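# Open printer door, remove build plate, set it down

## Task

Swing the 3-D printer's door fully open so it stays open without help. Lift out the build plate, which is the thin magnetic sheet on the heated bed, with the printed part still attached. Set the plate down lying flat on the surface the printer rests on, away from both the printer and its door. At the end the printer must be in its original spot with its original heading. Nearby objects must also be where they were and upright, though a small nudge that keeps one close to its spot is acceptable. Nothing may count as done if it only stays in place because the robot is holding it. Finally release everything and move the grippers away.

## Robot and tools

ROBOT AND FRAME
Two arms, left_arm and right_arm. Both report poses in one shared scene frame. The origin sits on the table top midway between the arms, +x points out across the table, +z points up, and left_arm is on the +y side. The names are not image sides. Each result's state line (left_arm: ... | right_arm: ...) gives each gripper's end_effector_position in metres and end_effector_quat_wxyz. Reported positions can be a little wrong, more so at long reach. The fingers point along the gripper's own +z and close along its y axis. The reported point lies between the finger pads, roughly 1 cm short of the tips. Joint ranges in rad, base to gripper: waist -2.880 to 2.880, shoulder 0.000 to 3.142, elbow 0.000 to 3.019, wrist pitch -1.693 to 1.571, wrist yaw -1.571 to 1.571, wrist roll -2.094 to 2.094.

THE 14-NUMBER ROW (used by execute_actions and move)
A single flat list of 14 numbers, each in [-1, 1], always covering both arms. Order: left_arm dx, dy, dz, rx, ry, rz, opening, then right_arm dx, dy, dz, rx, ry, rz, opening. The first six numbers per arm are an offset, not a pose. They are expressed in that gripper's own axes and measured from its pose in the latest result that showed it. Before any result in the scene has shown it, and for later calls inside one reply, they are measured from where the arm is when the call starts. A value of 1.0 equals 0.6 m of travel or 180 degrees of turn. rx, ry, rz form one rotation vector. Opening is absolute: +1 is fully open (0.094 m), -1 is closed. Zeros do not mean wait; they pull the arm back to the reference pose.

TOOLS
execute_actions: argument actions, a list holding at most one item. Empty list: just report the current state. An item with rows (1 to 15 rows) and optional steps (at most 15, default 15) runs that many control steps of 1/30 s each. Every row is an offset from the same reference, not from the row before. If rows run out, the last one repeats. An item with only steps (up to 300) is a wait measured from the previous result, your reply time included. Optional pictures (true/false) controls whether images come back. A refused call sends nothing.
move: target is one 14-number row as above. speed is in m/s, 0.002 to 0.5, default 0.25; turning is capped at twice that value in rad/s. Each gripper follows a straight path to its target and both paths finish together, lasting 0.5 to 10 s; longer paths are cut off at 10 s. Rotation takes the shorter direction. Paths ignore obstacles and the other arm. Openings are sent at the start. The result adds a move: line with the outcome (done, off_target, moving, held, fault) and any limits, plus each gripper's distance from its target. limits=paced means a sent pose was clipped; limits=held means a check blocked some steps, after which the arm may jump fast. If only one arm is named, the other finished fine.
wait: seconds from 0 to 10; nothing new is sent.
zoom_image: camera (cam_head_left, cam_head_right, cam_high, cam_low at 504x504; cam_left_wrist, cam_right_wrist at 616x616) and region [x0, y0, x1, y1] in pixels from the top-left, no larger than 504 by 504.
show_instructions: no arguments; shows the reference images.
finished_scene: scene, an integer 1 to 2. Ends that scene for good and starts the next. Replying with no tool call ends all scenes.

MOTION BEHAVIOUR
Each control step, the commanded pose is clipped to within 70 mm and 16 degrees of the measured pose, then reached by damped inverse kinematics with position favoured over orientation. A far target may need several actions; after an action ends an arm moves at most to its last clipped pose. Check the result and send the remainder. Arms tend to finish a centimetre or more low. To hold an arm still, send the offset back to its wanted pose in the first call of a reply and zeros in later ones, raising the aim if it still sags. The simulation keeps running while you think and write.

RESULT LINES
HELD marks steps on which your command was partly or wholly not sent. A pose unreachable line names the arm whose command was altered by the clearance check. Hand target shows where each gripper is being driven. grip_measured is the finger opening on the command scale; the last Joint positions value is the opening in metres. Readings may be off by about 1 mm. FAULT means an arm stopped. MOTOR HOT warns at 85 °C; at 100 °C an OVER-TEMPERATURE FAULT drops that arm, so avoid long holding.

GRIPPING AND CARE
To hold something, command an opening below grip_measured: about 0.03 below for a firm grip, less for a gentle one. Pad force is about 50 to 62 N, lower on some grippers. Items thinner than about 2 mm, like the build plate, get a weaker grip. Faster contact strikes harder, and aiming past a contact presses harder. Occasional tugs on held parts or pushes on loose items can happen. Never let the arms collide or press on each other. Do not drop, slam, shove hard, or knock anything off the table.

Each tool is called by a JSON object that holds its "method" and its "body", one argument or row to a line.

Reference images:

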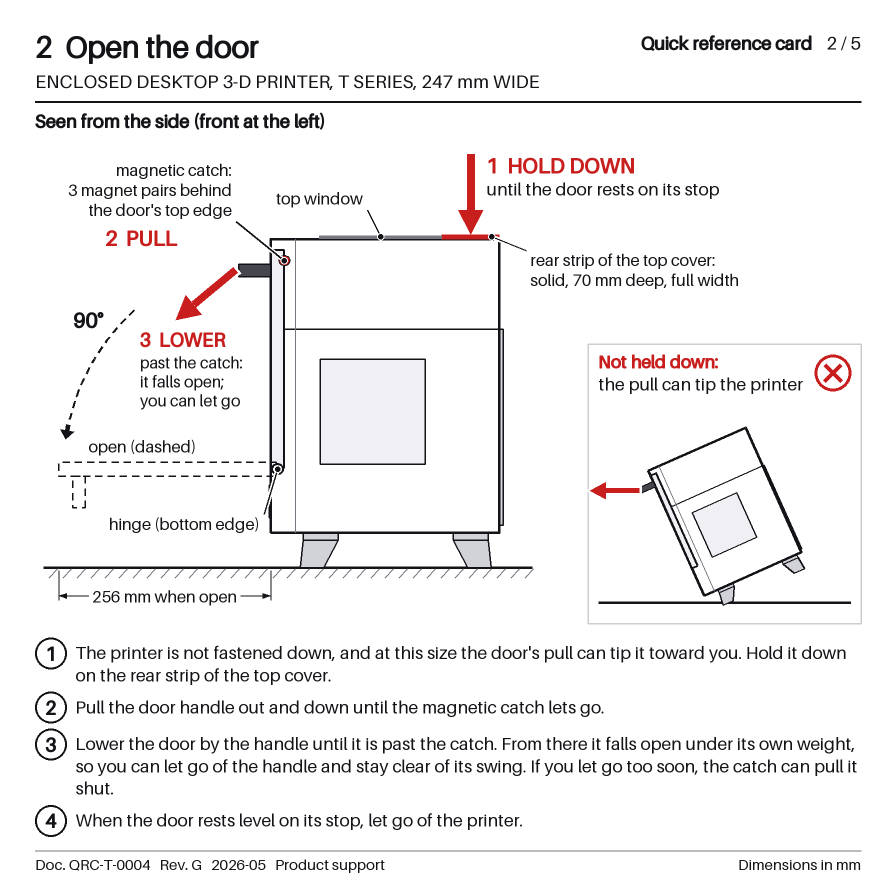

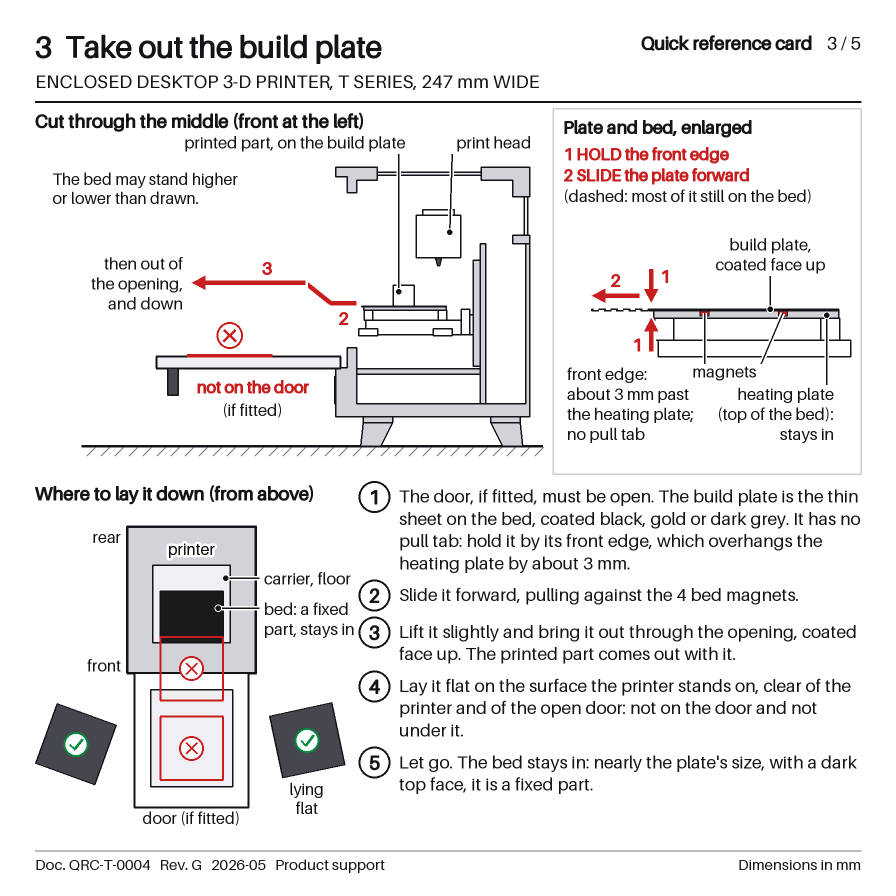

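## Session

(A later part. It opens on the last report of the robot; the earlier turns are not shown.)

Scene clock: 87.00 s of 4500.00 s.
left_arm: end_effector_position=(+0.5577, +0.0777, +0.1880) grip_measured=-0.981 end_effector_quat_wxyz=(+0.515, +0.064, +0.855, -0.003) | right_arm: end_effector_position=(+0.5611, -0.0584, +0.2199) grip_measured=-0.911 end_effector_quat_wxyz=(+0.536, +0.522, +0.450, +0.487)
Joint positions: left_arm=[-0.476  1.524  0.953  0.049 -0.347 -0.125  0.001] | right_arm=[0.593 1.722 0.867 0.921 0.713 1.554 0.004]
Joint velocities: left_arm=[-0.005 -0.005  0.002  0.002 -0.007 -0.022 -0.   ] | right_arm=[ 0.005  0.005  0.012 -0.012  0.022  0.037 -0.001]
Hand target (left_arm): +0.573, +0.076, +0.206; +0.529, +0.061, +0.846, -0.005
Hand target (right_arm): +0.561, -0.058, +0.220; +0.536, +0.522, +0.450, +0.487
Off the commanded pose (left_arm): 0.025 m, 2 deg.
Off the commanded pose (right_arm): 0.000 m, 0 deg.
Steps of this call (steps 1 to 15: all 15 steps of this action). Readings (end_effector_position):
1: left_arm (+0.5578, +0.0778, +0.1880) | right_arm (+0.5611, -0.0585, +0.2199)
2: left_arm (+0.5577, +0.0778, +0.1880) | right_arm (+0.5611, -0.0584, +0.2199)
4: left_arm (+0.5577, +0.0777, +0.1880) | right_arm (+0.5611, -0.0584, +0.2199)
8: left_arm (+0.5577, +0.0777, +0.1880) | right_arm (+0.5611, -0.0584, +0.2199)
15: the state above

{"method": "execute_actions", "body": {
  "actions": [
    {"rows":[[-0.04,0,0.01,0,-0.01,0,-1,0,0,-0.0125,0,0,0,-0.86]]}
  ],
  "pictures": false
}}

{"method": "execute_actions", "body": {
  "actions": [
    {"rows":[[-0.04,0,0.01,0,-0.01,0,-1,0,0,0,0,0,0,-0.93]]}
  ],
  "pictures": false
}}

Scene clock: 87.90 s of 4500.00 s.
left_arm: end_effector_position=(+0.5577, +0.0774, +0.1880) grip_measured=-0.981 end_effector_quat_wxyz=(+0.515, +0.066, +0.855, -0.003) | right_arm: end_effector_position=(+0.5595, -0.0590, +0.2197) grip_measured=-0.863 end_effector_quat_wxyz=(+0.537, +0.523, +0.449, +0.486)
Joint positions: left_arm=[-0.476  1.524  0.953  0.049 -0.345 -0.121  0.001] | right_arm=[0.594 1.719 0.863 0.921 0.719 1.554 0.006]
Joint velocities: left_arm=[ 0.005 -0.005 -0.002 -0.002  0.007  0.037 -0.   ] | right_arm=[ 0.015 -0.015 -0.007  0.002  0.037  0.037 -0.001]
Hand target (left_arm): +0.573, +0.075, +0.206; +0.529, +0.063, +0.846, -0.004
Hand target (right_arm): +0.554, -0.058, +0.219; +0.536, +0.522, +0.450, +0.487
Off the commanded pose (left_arm): 0.025 m, 2 deg.
Off the commanded pose (right_arm): 0.006 m, 0 deg.
Steps of this call (steps 1 to 12: nothing new was sent; steps 13 to 27: all 15 steps of this action). Readings (end_effector_position):
13: left_arm (+0.5577, +0.0776, +0.1880) | right_arm (+0.5610, -0.0584, +0.2199)
14: left_arm (+0.5577, +0.0775, +0.1880) | right_arm (+0.5608, -0.0585, +0.2201)
16: left_arm (+0.5577, +0.0774, +0.1880) | right_arm (+0.5600, -0.0586, +0.2197)
20: left_arm (+0.5577, +0.0774, +0.1880) | right_arm (+0.5595, -0.0590, +0.2197)
27: the state above

Scene clock: 88.40 s of 4500.00 s.
left_arm: end_effector_position=(+0.5577, +0.0772, +0.1879) grip_measured=-0.981 end_effector_quat_wxyz=(+0.515, +0.068, +0.854, -0.002) | right_arm: end_effector_position=(+0.5595, -0.0590, +0.2197) grip_measured=-0.913 end_effector_quat_wxyz=(+0.537, +0.523, +0.449, +0.486)
Joint positions: left_arm=[-0.476  1.524  0.953  0.049 -0.344 -0.117  0.001] | right_arm=[0.594 1.719 0.863 0.921 0.719 1.554 0.004]
Joint velocities: left_arm=[-0.015 -0.005  0.007 -0.002 -0.066 -0.022  0.   ] | right_arm=[-0.024  0.005 -0.007  0.002 -0.095 -0.022  0.001]
Hand target (left_arm): +0.573, +0.075, +0.206; +0.529, +0.066, +0.846, -0.004
Hand target (right_arm): +0.559, -0.059, +0.220; +0.537, +0.523, +0.449, +0.486
Off the commanded pose (left_arm): 0.025 m, 2 deg.
Off the commanded pose (right_arm): 0.000 m, 0 deg.
Steps of this call (steps 1 to 15: all 15 steps of this action). Readings (end_effector_position):
1: left_arm (+0.5577, +0.0774, +0.1879) | right_arm (+0.5595, -0.0590, +0.2197)
2: left_arm (+0.5577, +0.0773, +0.1879) | right_arm (+0.5595, -0.0590, +0.2197)
4: left_arm (+0.5577, +0.0772, +0.1879) | right_arm (+0.5595, -0.0590, +0.2197)
8: left_arm (+0.5577, +0.0772, +0.1879) | right_arm (+0.5595, -0.0590, +0.2197)
15: the state above

{"method": "execute_actions", "body": {
  "actions": [
    {"rows":[[-0.04,0,0.01,0,-0.01,0,-1,0,0.038,0.01,0,0,0,-1]]}
  ]
}}

{"method": "zoom_image", "body": {
  "camera": "cam_left_wrist",
  "region": [340,130,580,380]
}}

Scene clock: 89.50 s of 4500.00 s.
left_arm: end_effector_position=(+0.5576, +0.0770, +0.1879) grip_measured=-0.981 end_effector_quat_wxyz=(+0.515, +0.070, +0.854, -0.002) | right_arm: end_effector_position=(+0.5592, -0.0591, +0.2203) grip_measured=-0.923 end_effector_quat_wxyz=(+0.532, +0.522, +0.467, +0.475)
Joint positions: left_arm=[-0.476  1.524  0.953  0.049 -0.342 -0.113  0.001] | right_arm=[0.591 1.695 0.863 0.856 0.704 1.554 0.004]
Joint velocities: left_arm=[-0.005 -0.005 -0.002  0.002 -0.037  0.007  0.   ] | right_arm=[-0.015 -0.005  0.007 -0.007  0.022  0.051 -0.   ]
Hand target (left_arm): +0.573, +0.075, +0.206; +0.529, +0.068, +0.846, -0.003
Hand target (right_arm): +0.564, -0.060, +0.243; +0.537, +0.523, +0.449, +0.486
Off the commanded pose (left_arm): 0.025 m, 2 deg.
Off the commanded pose (right_arm): 0.023 m, 2 deg.
Steps of this call (steps 1 to 18: nothing new was sent; steps 19 to 33: all 15 steps of this action). Readings (end_effector_position):
19: left_arm (+0.5576, +0.0772, +0.1879) | right_arm (+0.5593, -0.0590, +0.2201)
20: left_arm (+0.5576, +0.0771, +0.1879) | right_arm (+0.5592, -0.0588, +0.2204)
22: left_arm (+0.5576, +0.0771, +0.1879) | right_arm (+0.5593, -0.0590, +0.2205)
26: left_arm (+0.5576, +0.0771, +0.1879) | right_arm (+0.5592, -0.0591, +0.2204)
33: the state above

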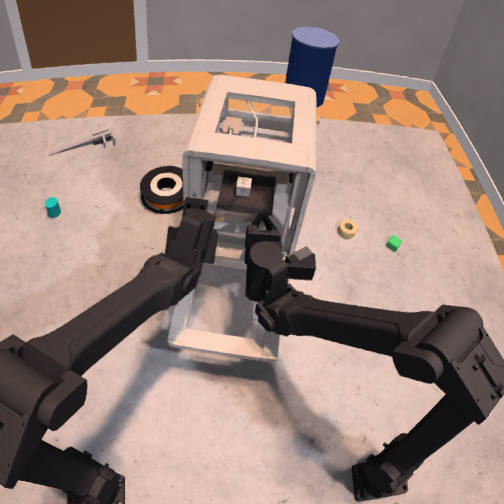

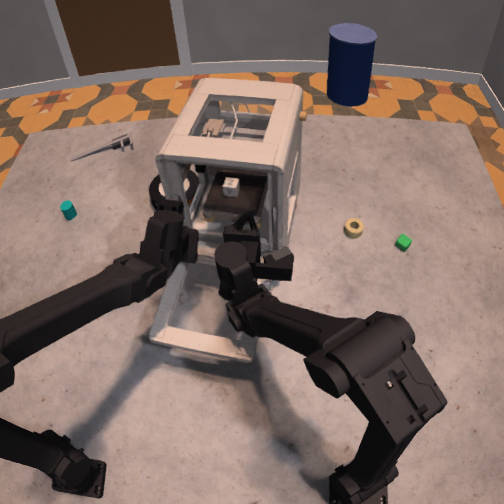

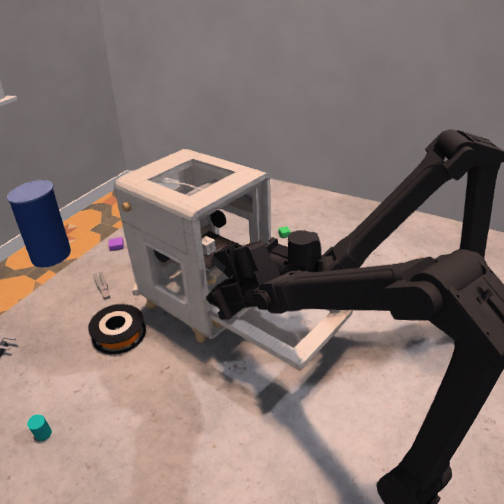

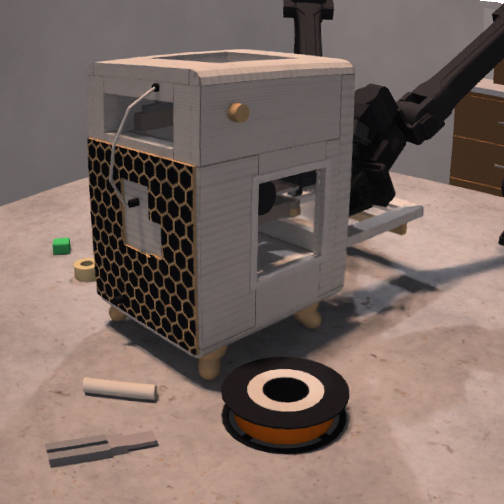

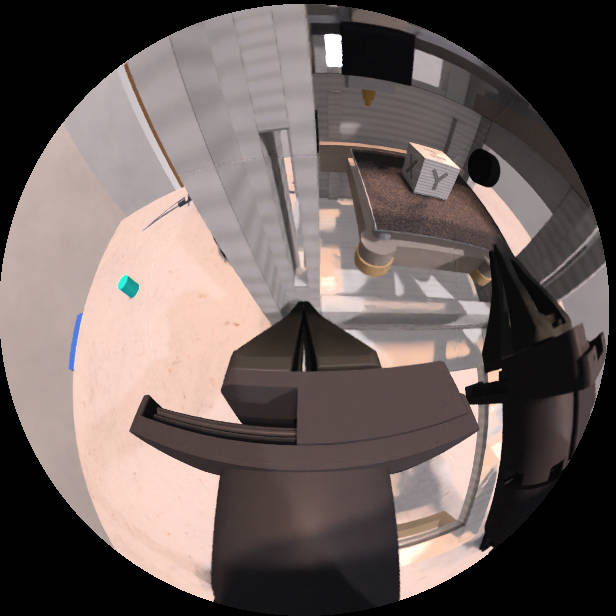

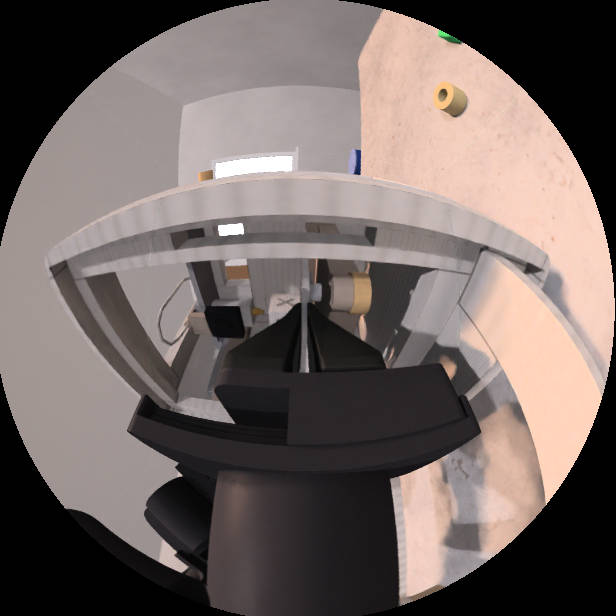

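Region (340, 130, 580, 380) of cam_left_wrist's 616x616 image, scaled by 2.016, with more detail than that image has; it fills the left 484 columns of this view, and the rest is white.

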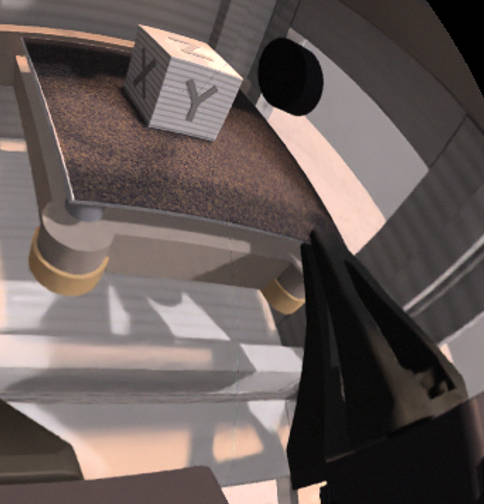

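At the very edge; pull gently while closed.

{"method": "move", "body": {
  "target": [-0.04,0,0.01,0,-0.01,0,-1,0,0.036,-0.02,-0.01,0,0.01,-1],
  "speed": 0.01
}}

{"method": "zoom_image", "body": {
  "camera": "cam_left_wrist",
  "region": [340,130,580,380]
}}

Scene clock: 92.53 s of 4500.00 s.
left_arm: end_effector_position=(+0.5576, +0.0768, +0.1878) grip_measured=-0.981 end_effector_quat_wxyz=(+0.515, +0.072, +0.854, -0.002) | right_arm: end_effector_position=(+0.5591, -0.0589, +0.2212) grip_measured=-0.923 end_effector_quat_wxyz=(+0.532, +0.523, +0.466, +0.477)
Joint positions: left_arm=[-0.476  1.524  0.953  0.049 -0.341 -0.109  0.001] | right_arm=[0.591 1.694 0.863 0.856 0.703 1.557 0.004]
Joint velocities: left_arm=[-0.005 -0.005 -0.022  0.007  0.066  0.007 -0.   ] | right_arm=[-0.005  0.005 -0.007  0.007  0.022  0.066  0.001]
Hand target (left_arm): +0.573, +0.074, +0.206; +0.529, +0.070, +0.846, -0.003
Hand target (right_arm): +0.548, -0.058, +0.241; +0.532, +0.522, +0.451, +0.491
Off the commanded pose (left_arm): 0.025 m, 2 deg.
Off the commanded pose (right_arm): 0.024 m, 2 deg.
move: off_target (left_arm, right_arm)

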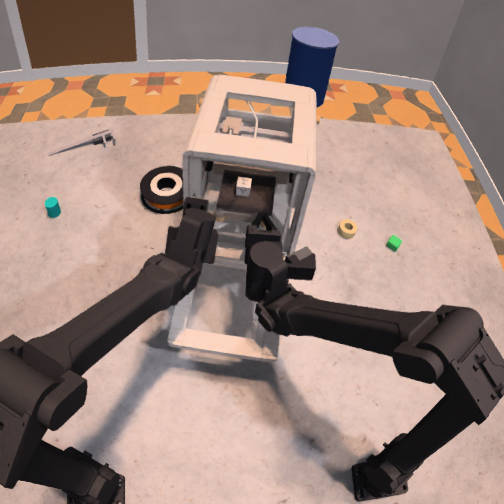

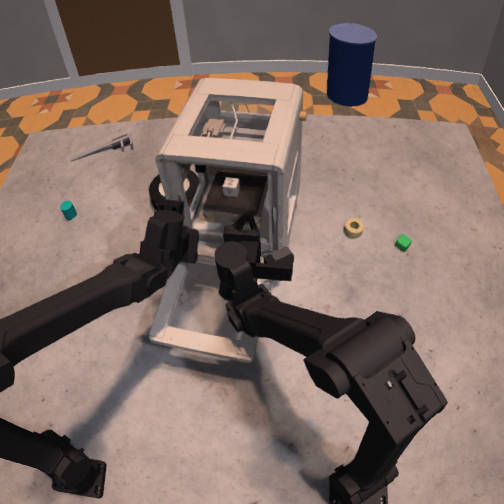

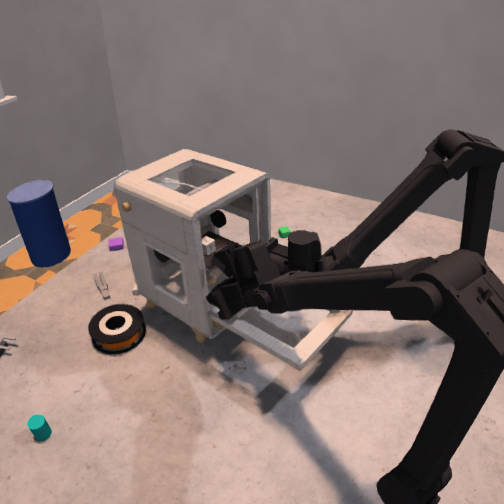

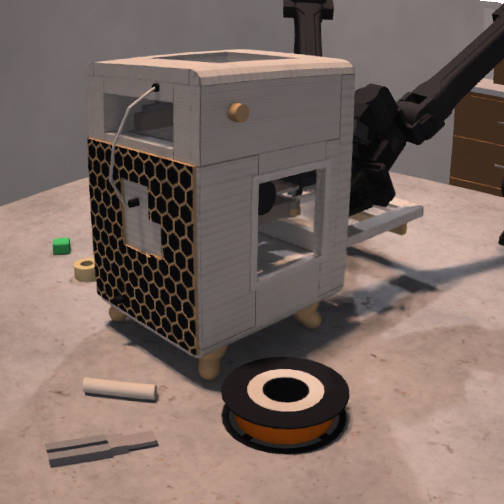

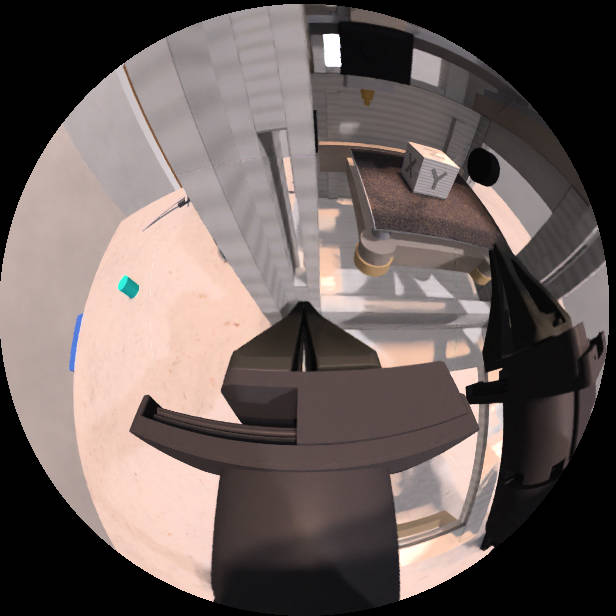

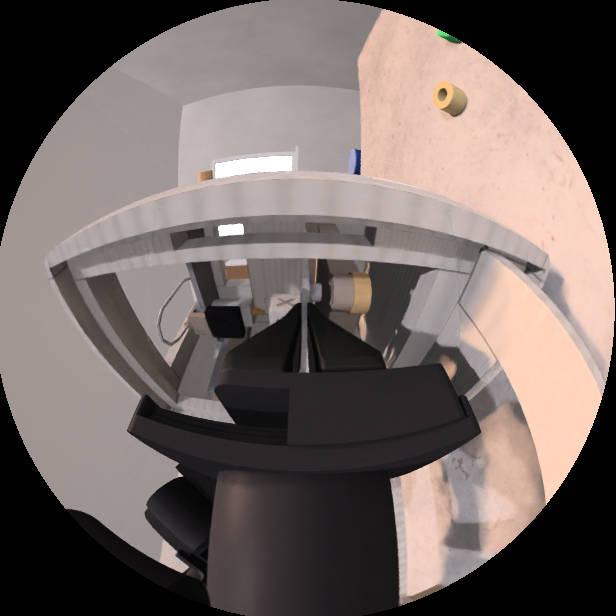

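Region (340, 130, 580, 380) of cam_left_wrist's 616x616 image, scaled by 2.016, with more detail than that image has; it fills the left 484 columns of this view, and the rest is white.

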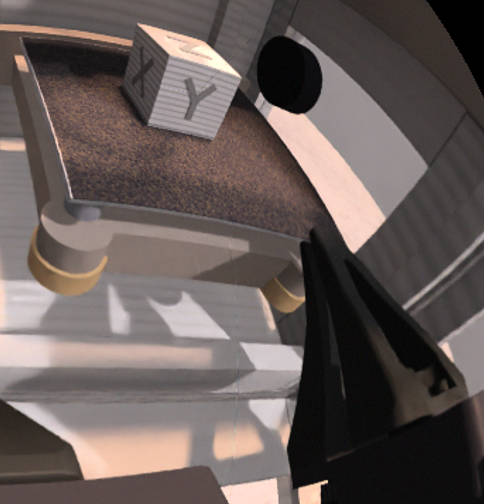

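One more loose step, then close.

{"method": "execute_actions", "body": {
  "actions": [
    {"rows":[[-0.04,0,0.01,0,-0.01,0,-1,0,0,-0.014,-0.01,0,0.01,-0.87]]}
  ],
  "pictures": false
}}

{"method": "execute_actions", "body": {
  "actions": [
    {"rows":[[-0.04,0,0.01,0,-0.01,0,-1,0,0.036,0.01,0,0,0,-1]]}
  ],
  "pictures": false
}}

Scene clock: 93.57 s of 4500.00 s.
left_arm: end_effector_position=(+0.5575, +0.0766, +0.1878) grip_measured=-0.981 end_effector_quat_wxyz=(+0.515, +0.074, +0.854, -0.001) | right_arm: end_effector_position=(+0.5554, -0.0619, +0.2225) grip_measured=-0.873 end_effector_quat_wxyz=(+0.535, +0.523, +0.451, +0.487)
Joint positions: left_arm=[-0.476  1.524  0.953  0.049 -0.34  -0.105  0.001] | right_arm=[0.593 1.7   0.849 0.913 0.711 1.558 0.006]
Joint velocities: left_arm=[-0.015 -0.005 -0.007 -0.002  0.022  0.066  0.   ] | right_arm=[-0.015 -0.015 -0.002 -0.017  0.051  0.081 -0.   ]
Hand target (left_arm): +0.573, +0.074, +0.206; +0.528, +0.072, +0.846, -0.002
Hand target (right_arm): +0.551, -0.058, +0.221; +0.532, +0.522, +0.450, +0.492
Off the commanded pose (left_arm): 0.025 m, 2 deg.
Off the commanded pose (right_arm): 0.006 m, 1 deg.
Steps of this call (steps 1 to 16: nothing new was sent; steps 17 to 31: all 15 steps of this action). Readings (end_effector_position):
17: left_arm (+0.5576, +0.0767, +0.1878) | right_arm (+0.5591, -0.0589, +0.2208)
18: left_arm (+0.5575, +0.0767, +0.1878) | right_arm (+0.5590, -0.0590, +0.2208)
20: left_arm (+0.5575, +0.0766, +0.1878) | right_arm (+0.5570, -0.0605, +0.2205)
24: left_arm (+0.5575, +0.0766, +0.1878) | right_arm (+0.5555, -0.0618, +0.2217)
31: the state above

Scene clock: 94.07 s of 4500.00 s.
left_arm: end_effector_position=(+0.5575, +0.0764, +0.1878) grip_measured=-0.981 end_effector_quat_wxyz=(+0.515, +0.076, +0.854, -0.001) | right_arm: end_effector_position=(+0.5542, -0.0615, +0.2231) grip_measured=-0.977 end_effector_quat_wxyz=(+0.531, +0.523, +0.467, +0.476)
Joint positions: left_arm=[-0.476  1.524  0.953  0.049 -0.339 -0.101  0.001] | right_arm=[0.593 1.676 0.849 0.849 0.703 1.558 0.001]
Joint velocities: left_arm=[ 0.015 -0.005 -0.007  0.007 -0.022 -0.081 -0.001] | right_arm=[-0.024 -0.005 -0.002 -0.022 -0.022 -0.066  0.001]
Hand target (left_arm): +0.573, +0.074, +0.206; +0.528, +0.074, +0.846, -0.002
Hand target (right_arm): +0.560, -0.063, +0.245; +0.535, +0.522, +0.451, +0.487
Off the commanded pose (left_arm): 0.025 m, 2 deg.
Off the commanded pose (right_arm): 0.022 m, 2 deg.
Steps of this call (steps 1 to 15: all 15 steps of this action). Readings (end_effector_position):
1: left_arm (+0.5575, +0.0765, +0.1878) | right_arm (+0.5553, -0.0616, +0.2222)
2: left_arm (+0.5575, +0.0765, +0.1878) | right_arm (+0.5551, -0.0615, +0.2225)
4: left_arm (+0.5575, +0.0764, +0.1878) | right_arm (+0.5544, -0.0614, +0.2235)
8: left_arm (+0.5575, +0.0764, +0.1878) | right_arm (+0.5542, -0.0615, +0.2231)
15: the state above

{"method": "move", "body": {
  "target": [-0.04,0,0.01,0,-0.01,0,-1,0,0.035,0.022,-0.01,0,0.01,-0.915],
  "speed": 0.01
}}

{"method": "zoom_image", "body": {
  "camera": "cam_right_wrist",
  "region": [250,240,370,380]
}}

Scene clock: 97.23 s of 4500.00 s.
left_arm: end_effector_position=(+0.5575, +0.0762, +0.1878) grip_measured=-0.981 end_effector_quat_wxyz=(+0.515, +0.078, +0.854, -0.000) | right_arm: end_effector_position=(+0.5561, -0.0627, +0.2231) grip_measured=-0.918 end_effector_quat_wxyz=(+0.529, +0.521, +0.469, +0.478)
Joint positions: left_arm=[-0.476  1.524  0.953  0.049 -0.338 -0.098  0.001] | right_arm=[0.586 1.676 0.849 0.849 0.689 1.558 0.004]
Joint velocities: left_arm=[-0.015 -0.005 -0.012 -0.027  0.007 -0.007  0.001] | right_arm=[-0.015 -0.015 -0.022  0.002  0.037 -0.066 -0.001]
Hand target (left_arm): +0.573, +0.073, +0.206; +0.528, +0.076, +0.846, -0.001
Hand target (right_arm): +0.566, -0.063, +0.244; +0.532, +0.521, +0.452, +0.491
Off the commanded pose (left_arm): 0.025 m, 2 deg.
Off the commanded pose (right_arm): 0.024 m, 3 deg.
move: off_target (left_arm, right_arm)

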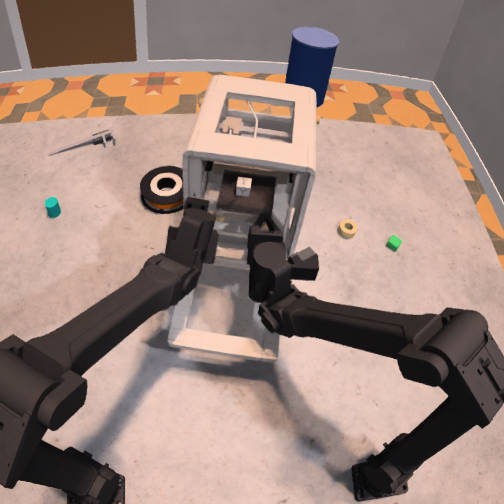

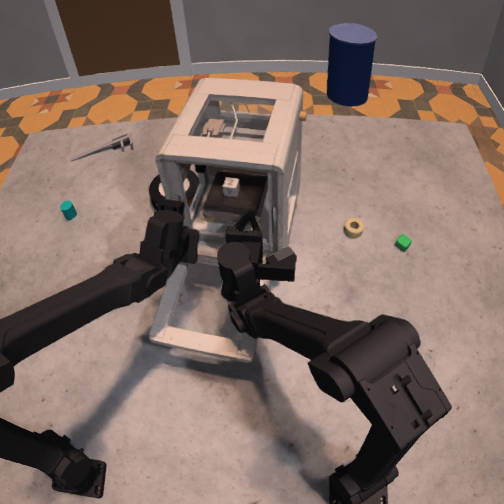

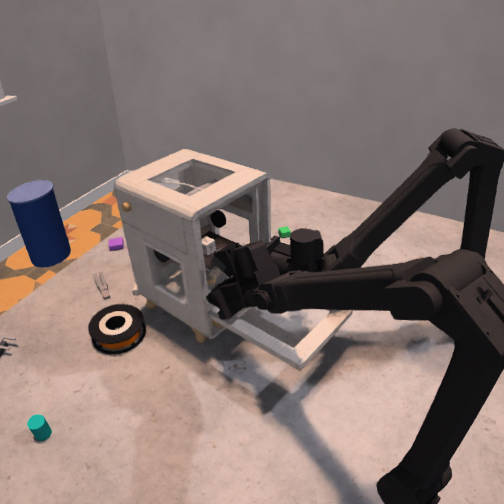

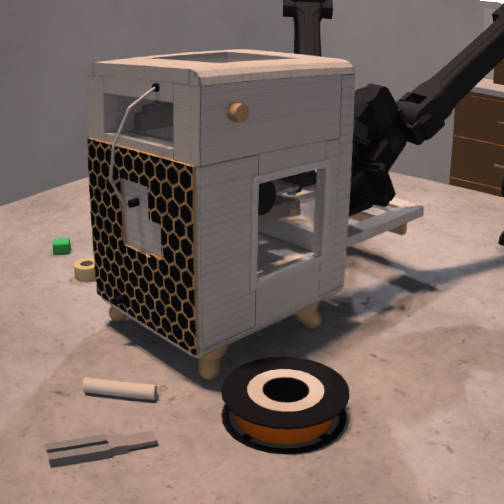

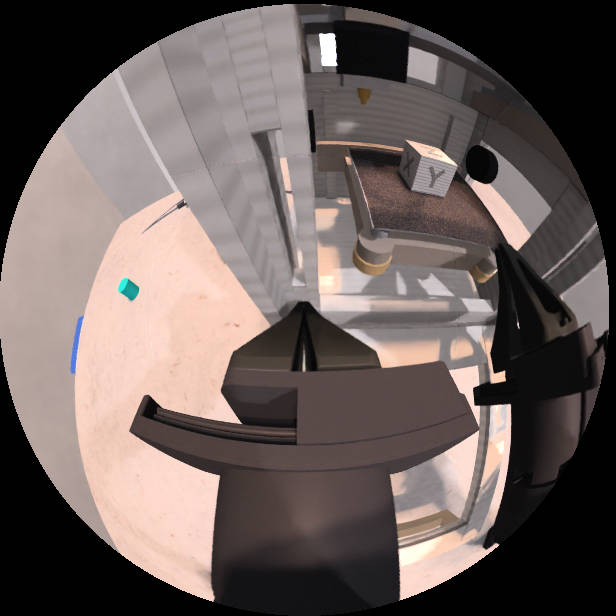

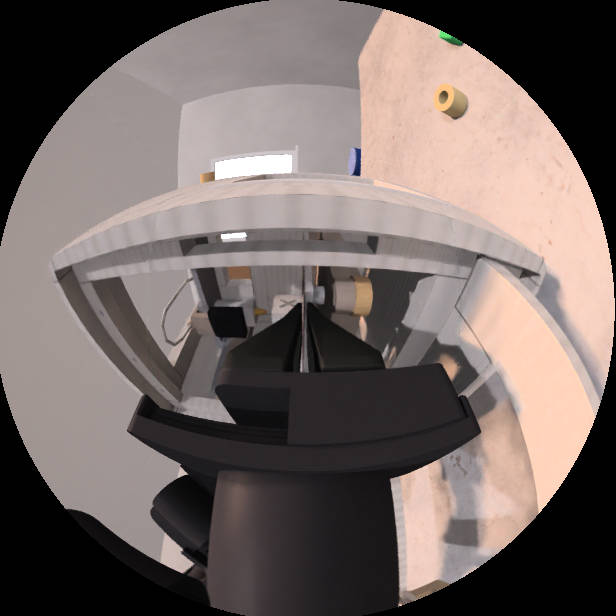

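Region (250, 240, 370, 380) of cam_right_wrist's 616x616 image, scaled by 3.600, with more detail than that image has; it fills the left 432 columns of this view, and the rest is white.

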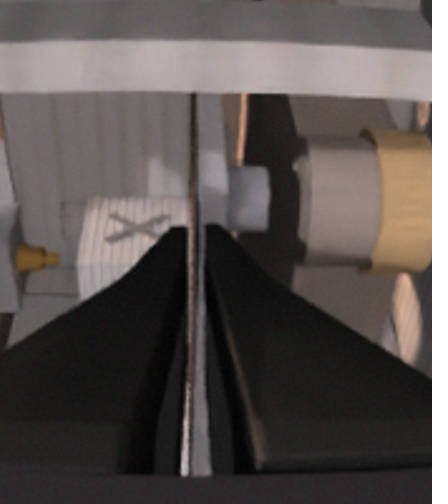

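Aligned. Advance a bit more and toward centre.

{"method": "move", "body": {
  "target": [-0.04,0,0.01,0,-0.01,0,-1,0.02,0.035,0.028,-0.01,0,0.01,-0.915],
  "speed": 0.01
}}

{"method": "execute_actions", "body": {
  "actions": [
    {"rows":[[-0.04,0,0.01,0,-0.01,0,-1,0,0.035,0.02,-0.01,0,0.01,-1]]}
  ],
  "pictures": false
}}

Scene clock: 100.93 s of 4500.00 s.
left_arm: end_effector_position=(+0.5574, +0.0760, +0.1877) grip_measured=-0.981 end_effector_quat_wxyz=(+0.515, +0.079, +0.854, +0.000) | right_arm: end_effector_position=(+0.5566, -0.0624, +0.2233) grip_measured=-0.918 end_effector_quat_wxyz=(+0.529, +0.521, +0.470, +0.477)
Joint positions: left_arm=[-0.476  1.524  0.953  0.049 -0.336 -0.094  0.001] | right_arm=[0.586 1.676 0.851 0.846 0.689 1.558 0.004]
Joint velocities: left_arm=[-0.005 -0.005 -0.012 -0.022 -0.051  0.037  0.   ] | right_arm=[ 0.005 -0.005 -0.002  0.002  0.007  0.051 -0.001]
Hand target (left_arm): +0.573, +0.073, +0.206; +0.528, +0.078, +0.846, -0.001
Hand target (right_arm): +0.572, -0.053, +0.244; +0.530, +0.520, +0.454, +0.493
Off the commanded pose (left_arm): 0.025 m, 2 deg.
Off the commanded pose (right_arm): 0.029 m, 3 deg.
move: off_target (left_arm, right_arm)

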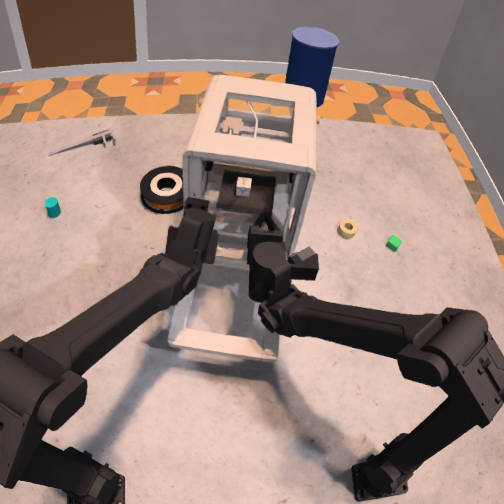

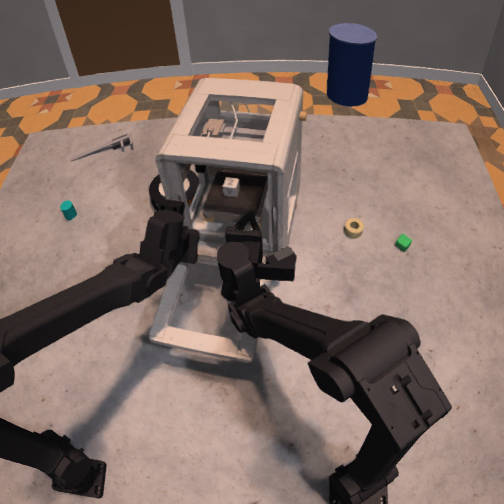

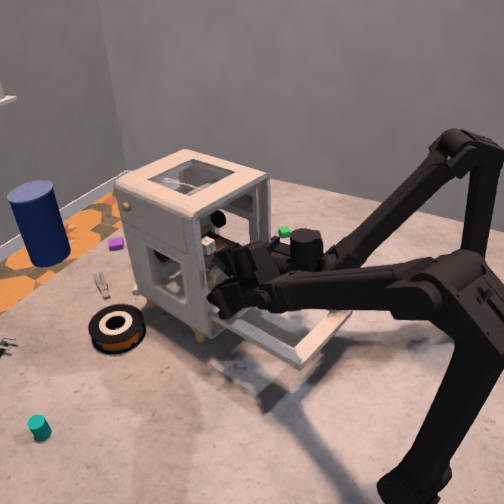

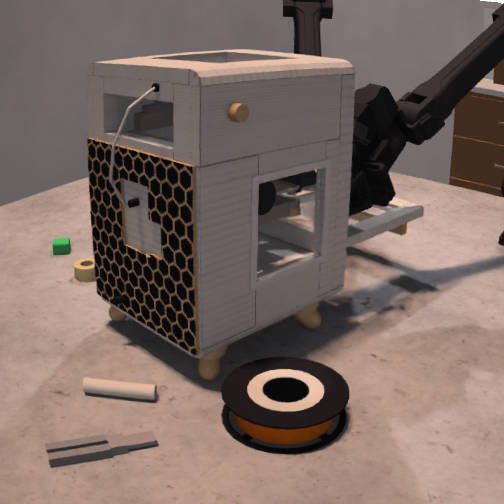

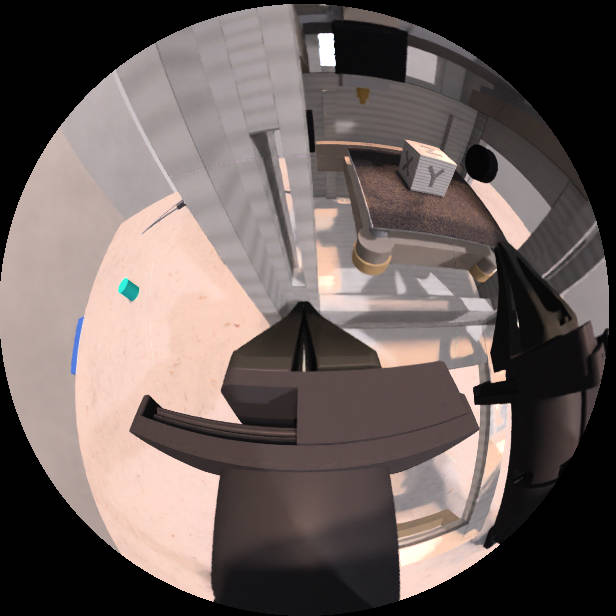

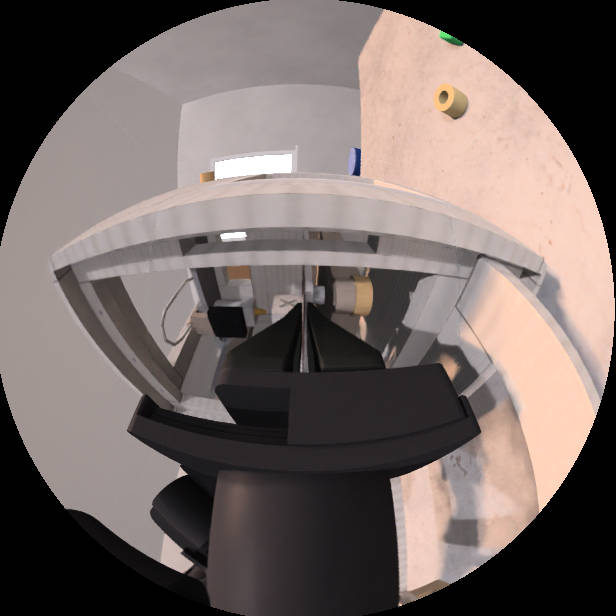

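Scene clock: 101.43 s of 4500.00 s.
left_arm: end_effector_position=(+0.5574, +0.0758, +0.1877) grip_measured=-0.981 end_effector_quat_wxyz=(+0.514, +0.081, +0.854, +0.000) | right_arm: end_effector_position=(+0.5569, -0.0615, +0.2234) grip_measured=-0.976 end_effector_quat_wxyz=(+0.528, +0.519, +0.472, +0.479)
Joint positions: left_arm=[-0.476  1.524  0.953  0.049 -0.335 -0.091  0.001] | right_arm=[0.585 1.676 0.851 0.845 0.681 1.558 0.001]
Joint velocities: left_arm=[ 0.005 -0.005  0.017 -0.002  0.007  0.022  0.001] | right_arm=[ 0.015  0.005 -0.007 -0.017  0.037 -0.007 -0.   ]
Hand target (left_arm): +0.573, +0.073, +0.206; +0.528, +0.079, +0.846, -0.001
Hand target (right_arm): +0.567, -0.064, +0.245; +0.530, +0.520, +0.454, +0.493
Off the commanded pose (left_arm): 0.025 m, 2 deg.
Off the commanded pose (right_arm): 0.024 m, 3 deg.
Steps of this call (steps 1 to 15: all 15 steps of this action). Readings (end_effector_position):
1: left_arm (+0.5574, +0.0759, +0.1877) | right_arm (+0.5567, -0.0619, +0.2235)
2: left_arm (+0.5574, +0.0758, +0.1877) | right_arm (+0.5568, -0.0617, +0.2234)
4: left_arm (+0.5574, +0.0758, +0.1877) | right_arm (+0.5569, -0.0615, +0.2234)
8: left_arm (+0.5574, +0.0758, +0.1877) | right_arm (+0.5569, -0.0615, +0.2234)
15: the state above

Friction deadband; push more.

{"method": "move", "body": {
  "target": [-0.04,0,0.01,0,-0.01,0,-1,0.02,0.035,0.036,-0.01,0,0.01,-0.915],
  "speed": 0.01
}}

{"method": "execute_actions", "body": {
  "actions": [
    {"rows":[[-0.04,0,0.01,0,-0.01,0,-1,0,0.035,0.02,-0.01,0,0.01,-1]]}
  ],
  "pictures": false
}}

Scene clock: 105.70 s of 4500.00 s.
left_arm: end_effector_position=(+0.5574, +0.0756, +0.1876) grip_measured=-0.981 end_effector_quat_wxyz=(+0.514, +0.083, +0.854, +0.001) | right_arm: end_effector_position=(+0.5570, -0.0615, +0.2238) grip_measured=-0.918 end_effector_quat_wxyz=(+0.528, +0.519, +0.472, +0.479)
Joint positions: left_arm=[-0.476  1.524  0.953  0.049 -0.334 -0.088  0.001] | right_arm=[0.585 1.675 0.851 0.844 0.681 1.558 0.004]
Joint velocities: left_arm=[-0.005 -0.015 -0.002 -0.012 -0.066 -0.022 -0.   ] | right_arm=[-0.005 -0.015 -0.002 -0.007  0.037  0.051 -0.   ]
Hand target (left_arm): +0.573, +0.073, +0.206; +0.528, +0.081, +0.845, -0.001
Hand target (right_arm): +0.577, -0.052, +0.245; +0.528, +0.518, +0.456, +0.495
Off the commanded pose (left_arm): 0.025 m, 2 deg.
Off the commanded pose (right_arm): 0.032 m, 3 deg.
move: off_target (left_arm, right_arm)

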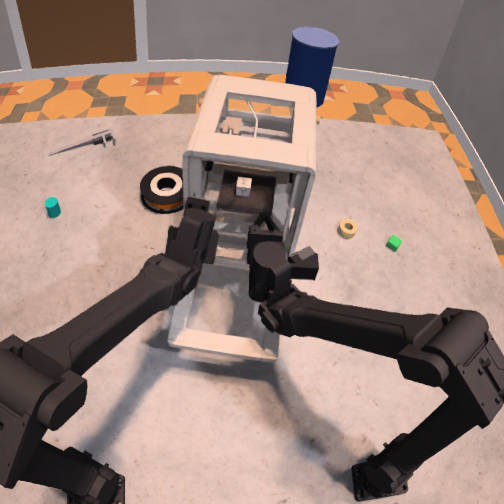

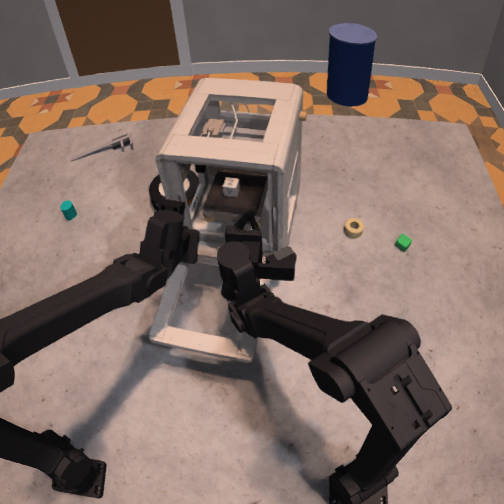

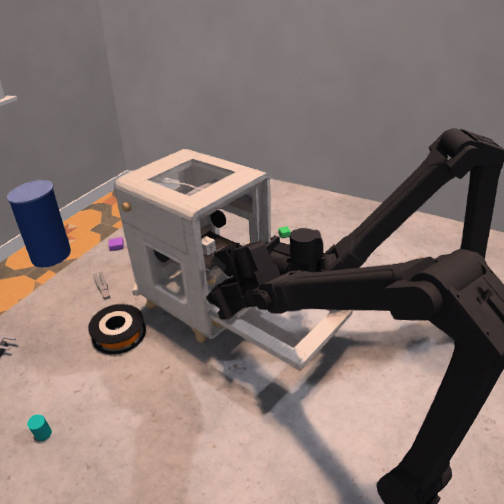

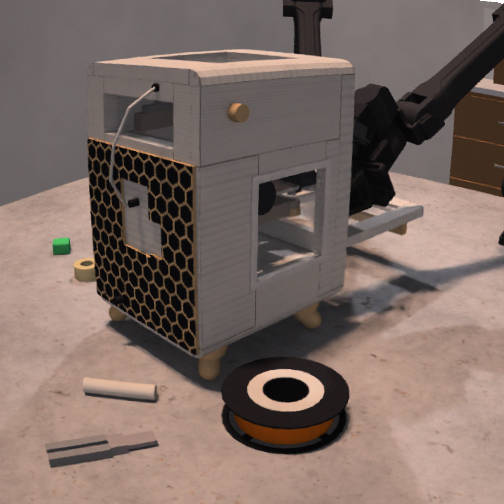

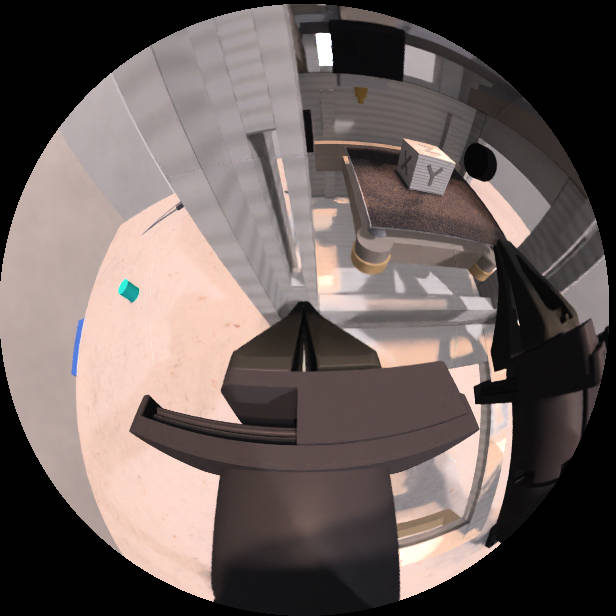

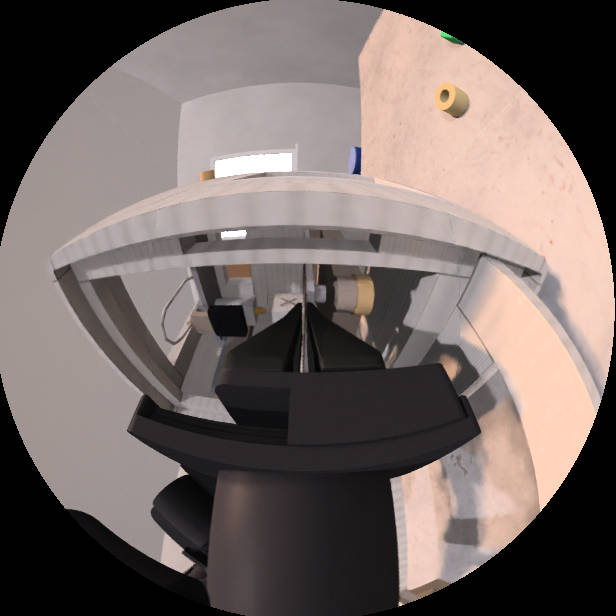

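Scene clock: 106.20 s of 4500.00 s.
left_arm: end_effector_position=(+0.5573, +0.0754, +0.1876) grip_measured=-0.981 end_effector_quat_wxyz=(+0.514, +0.084, +0.853, +0.001) | right_arm: end_effector_position=(+0.5572, -0.0613, +0.2237) grip_measured=-0.976 end_effector_quat_wxyz=(+0.527, +0.519, +0.473, +0.479)
Joint positions: left_arm=[-0.476  1.524  0.953  0.049 -0.333 -0.085  0.001] | right_arm=[0.584 1.675 0.851 0.842 0.677 1.558 0.001]
Joint velocities: left_arm=[-0.015 -0.005 -0.007 -0.012 -0.066  0.022  0.   ] | right_arm=[-0.024 -0.005  0.002 -0.002  0.066 -0.022  0.   ]
Hand target (left_arm): +0.573, +0.072, +0.206; +0.528, +0.083, +0.845, -0.000
Hand target (right_arm): +0.568, -0.063, +0.245; +0.528, +0.518, +0.456, +0.495
Off the commanded pose (left_arm): 0.025 m, 2 deg.
Off the commanded pose (right_arm): 0.024 m, 3 deg.
Steps of this call (steps 1 to 15: all 15 steps of this action). Readings (end_effector_position):
1: left_arm (+0.5573, +0.0755, +0.1876) | right_arm (+0.5570, -0.0612, +0.2241)
2: left_arm (+0.5573, +0.0755, +0.1876) | right_arm (+0.5572, -0.0614, +0.2240)
4: left_arm (+0.5573, +0.0754, +0.1876) | right_arm (+0.5572, -0.0613, +0.2237)
8: left_arm (+0.5573, +0.0754, +0.1876) | right_arm (+0.5572, -0.0613, +0.2237)
15: the state above


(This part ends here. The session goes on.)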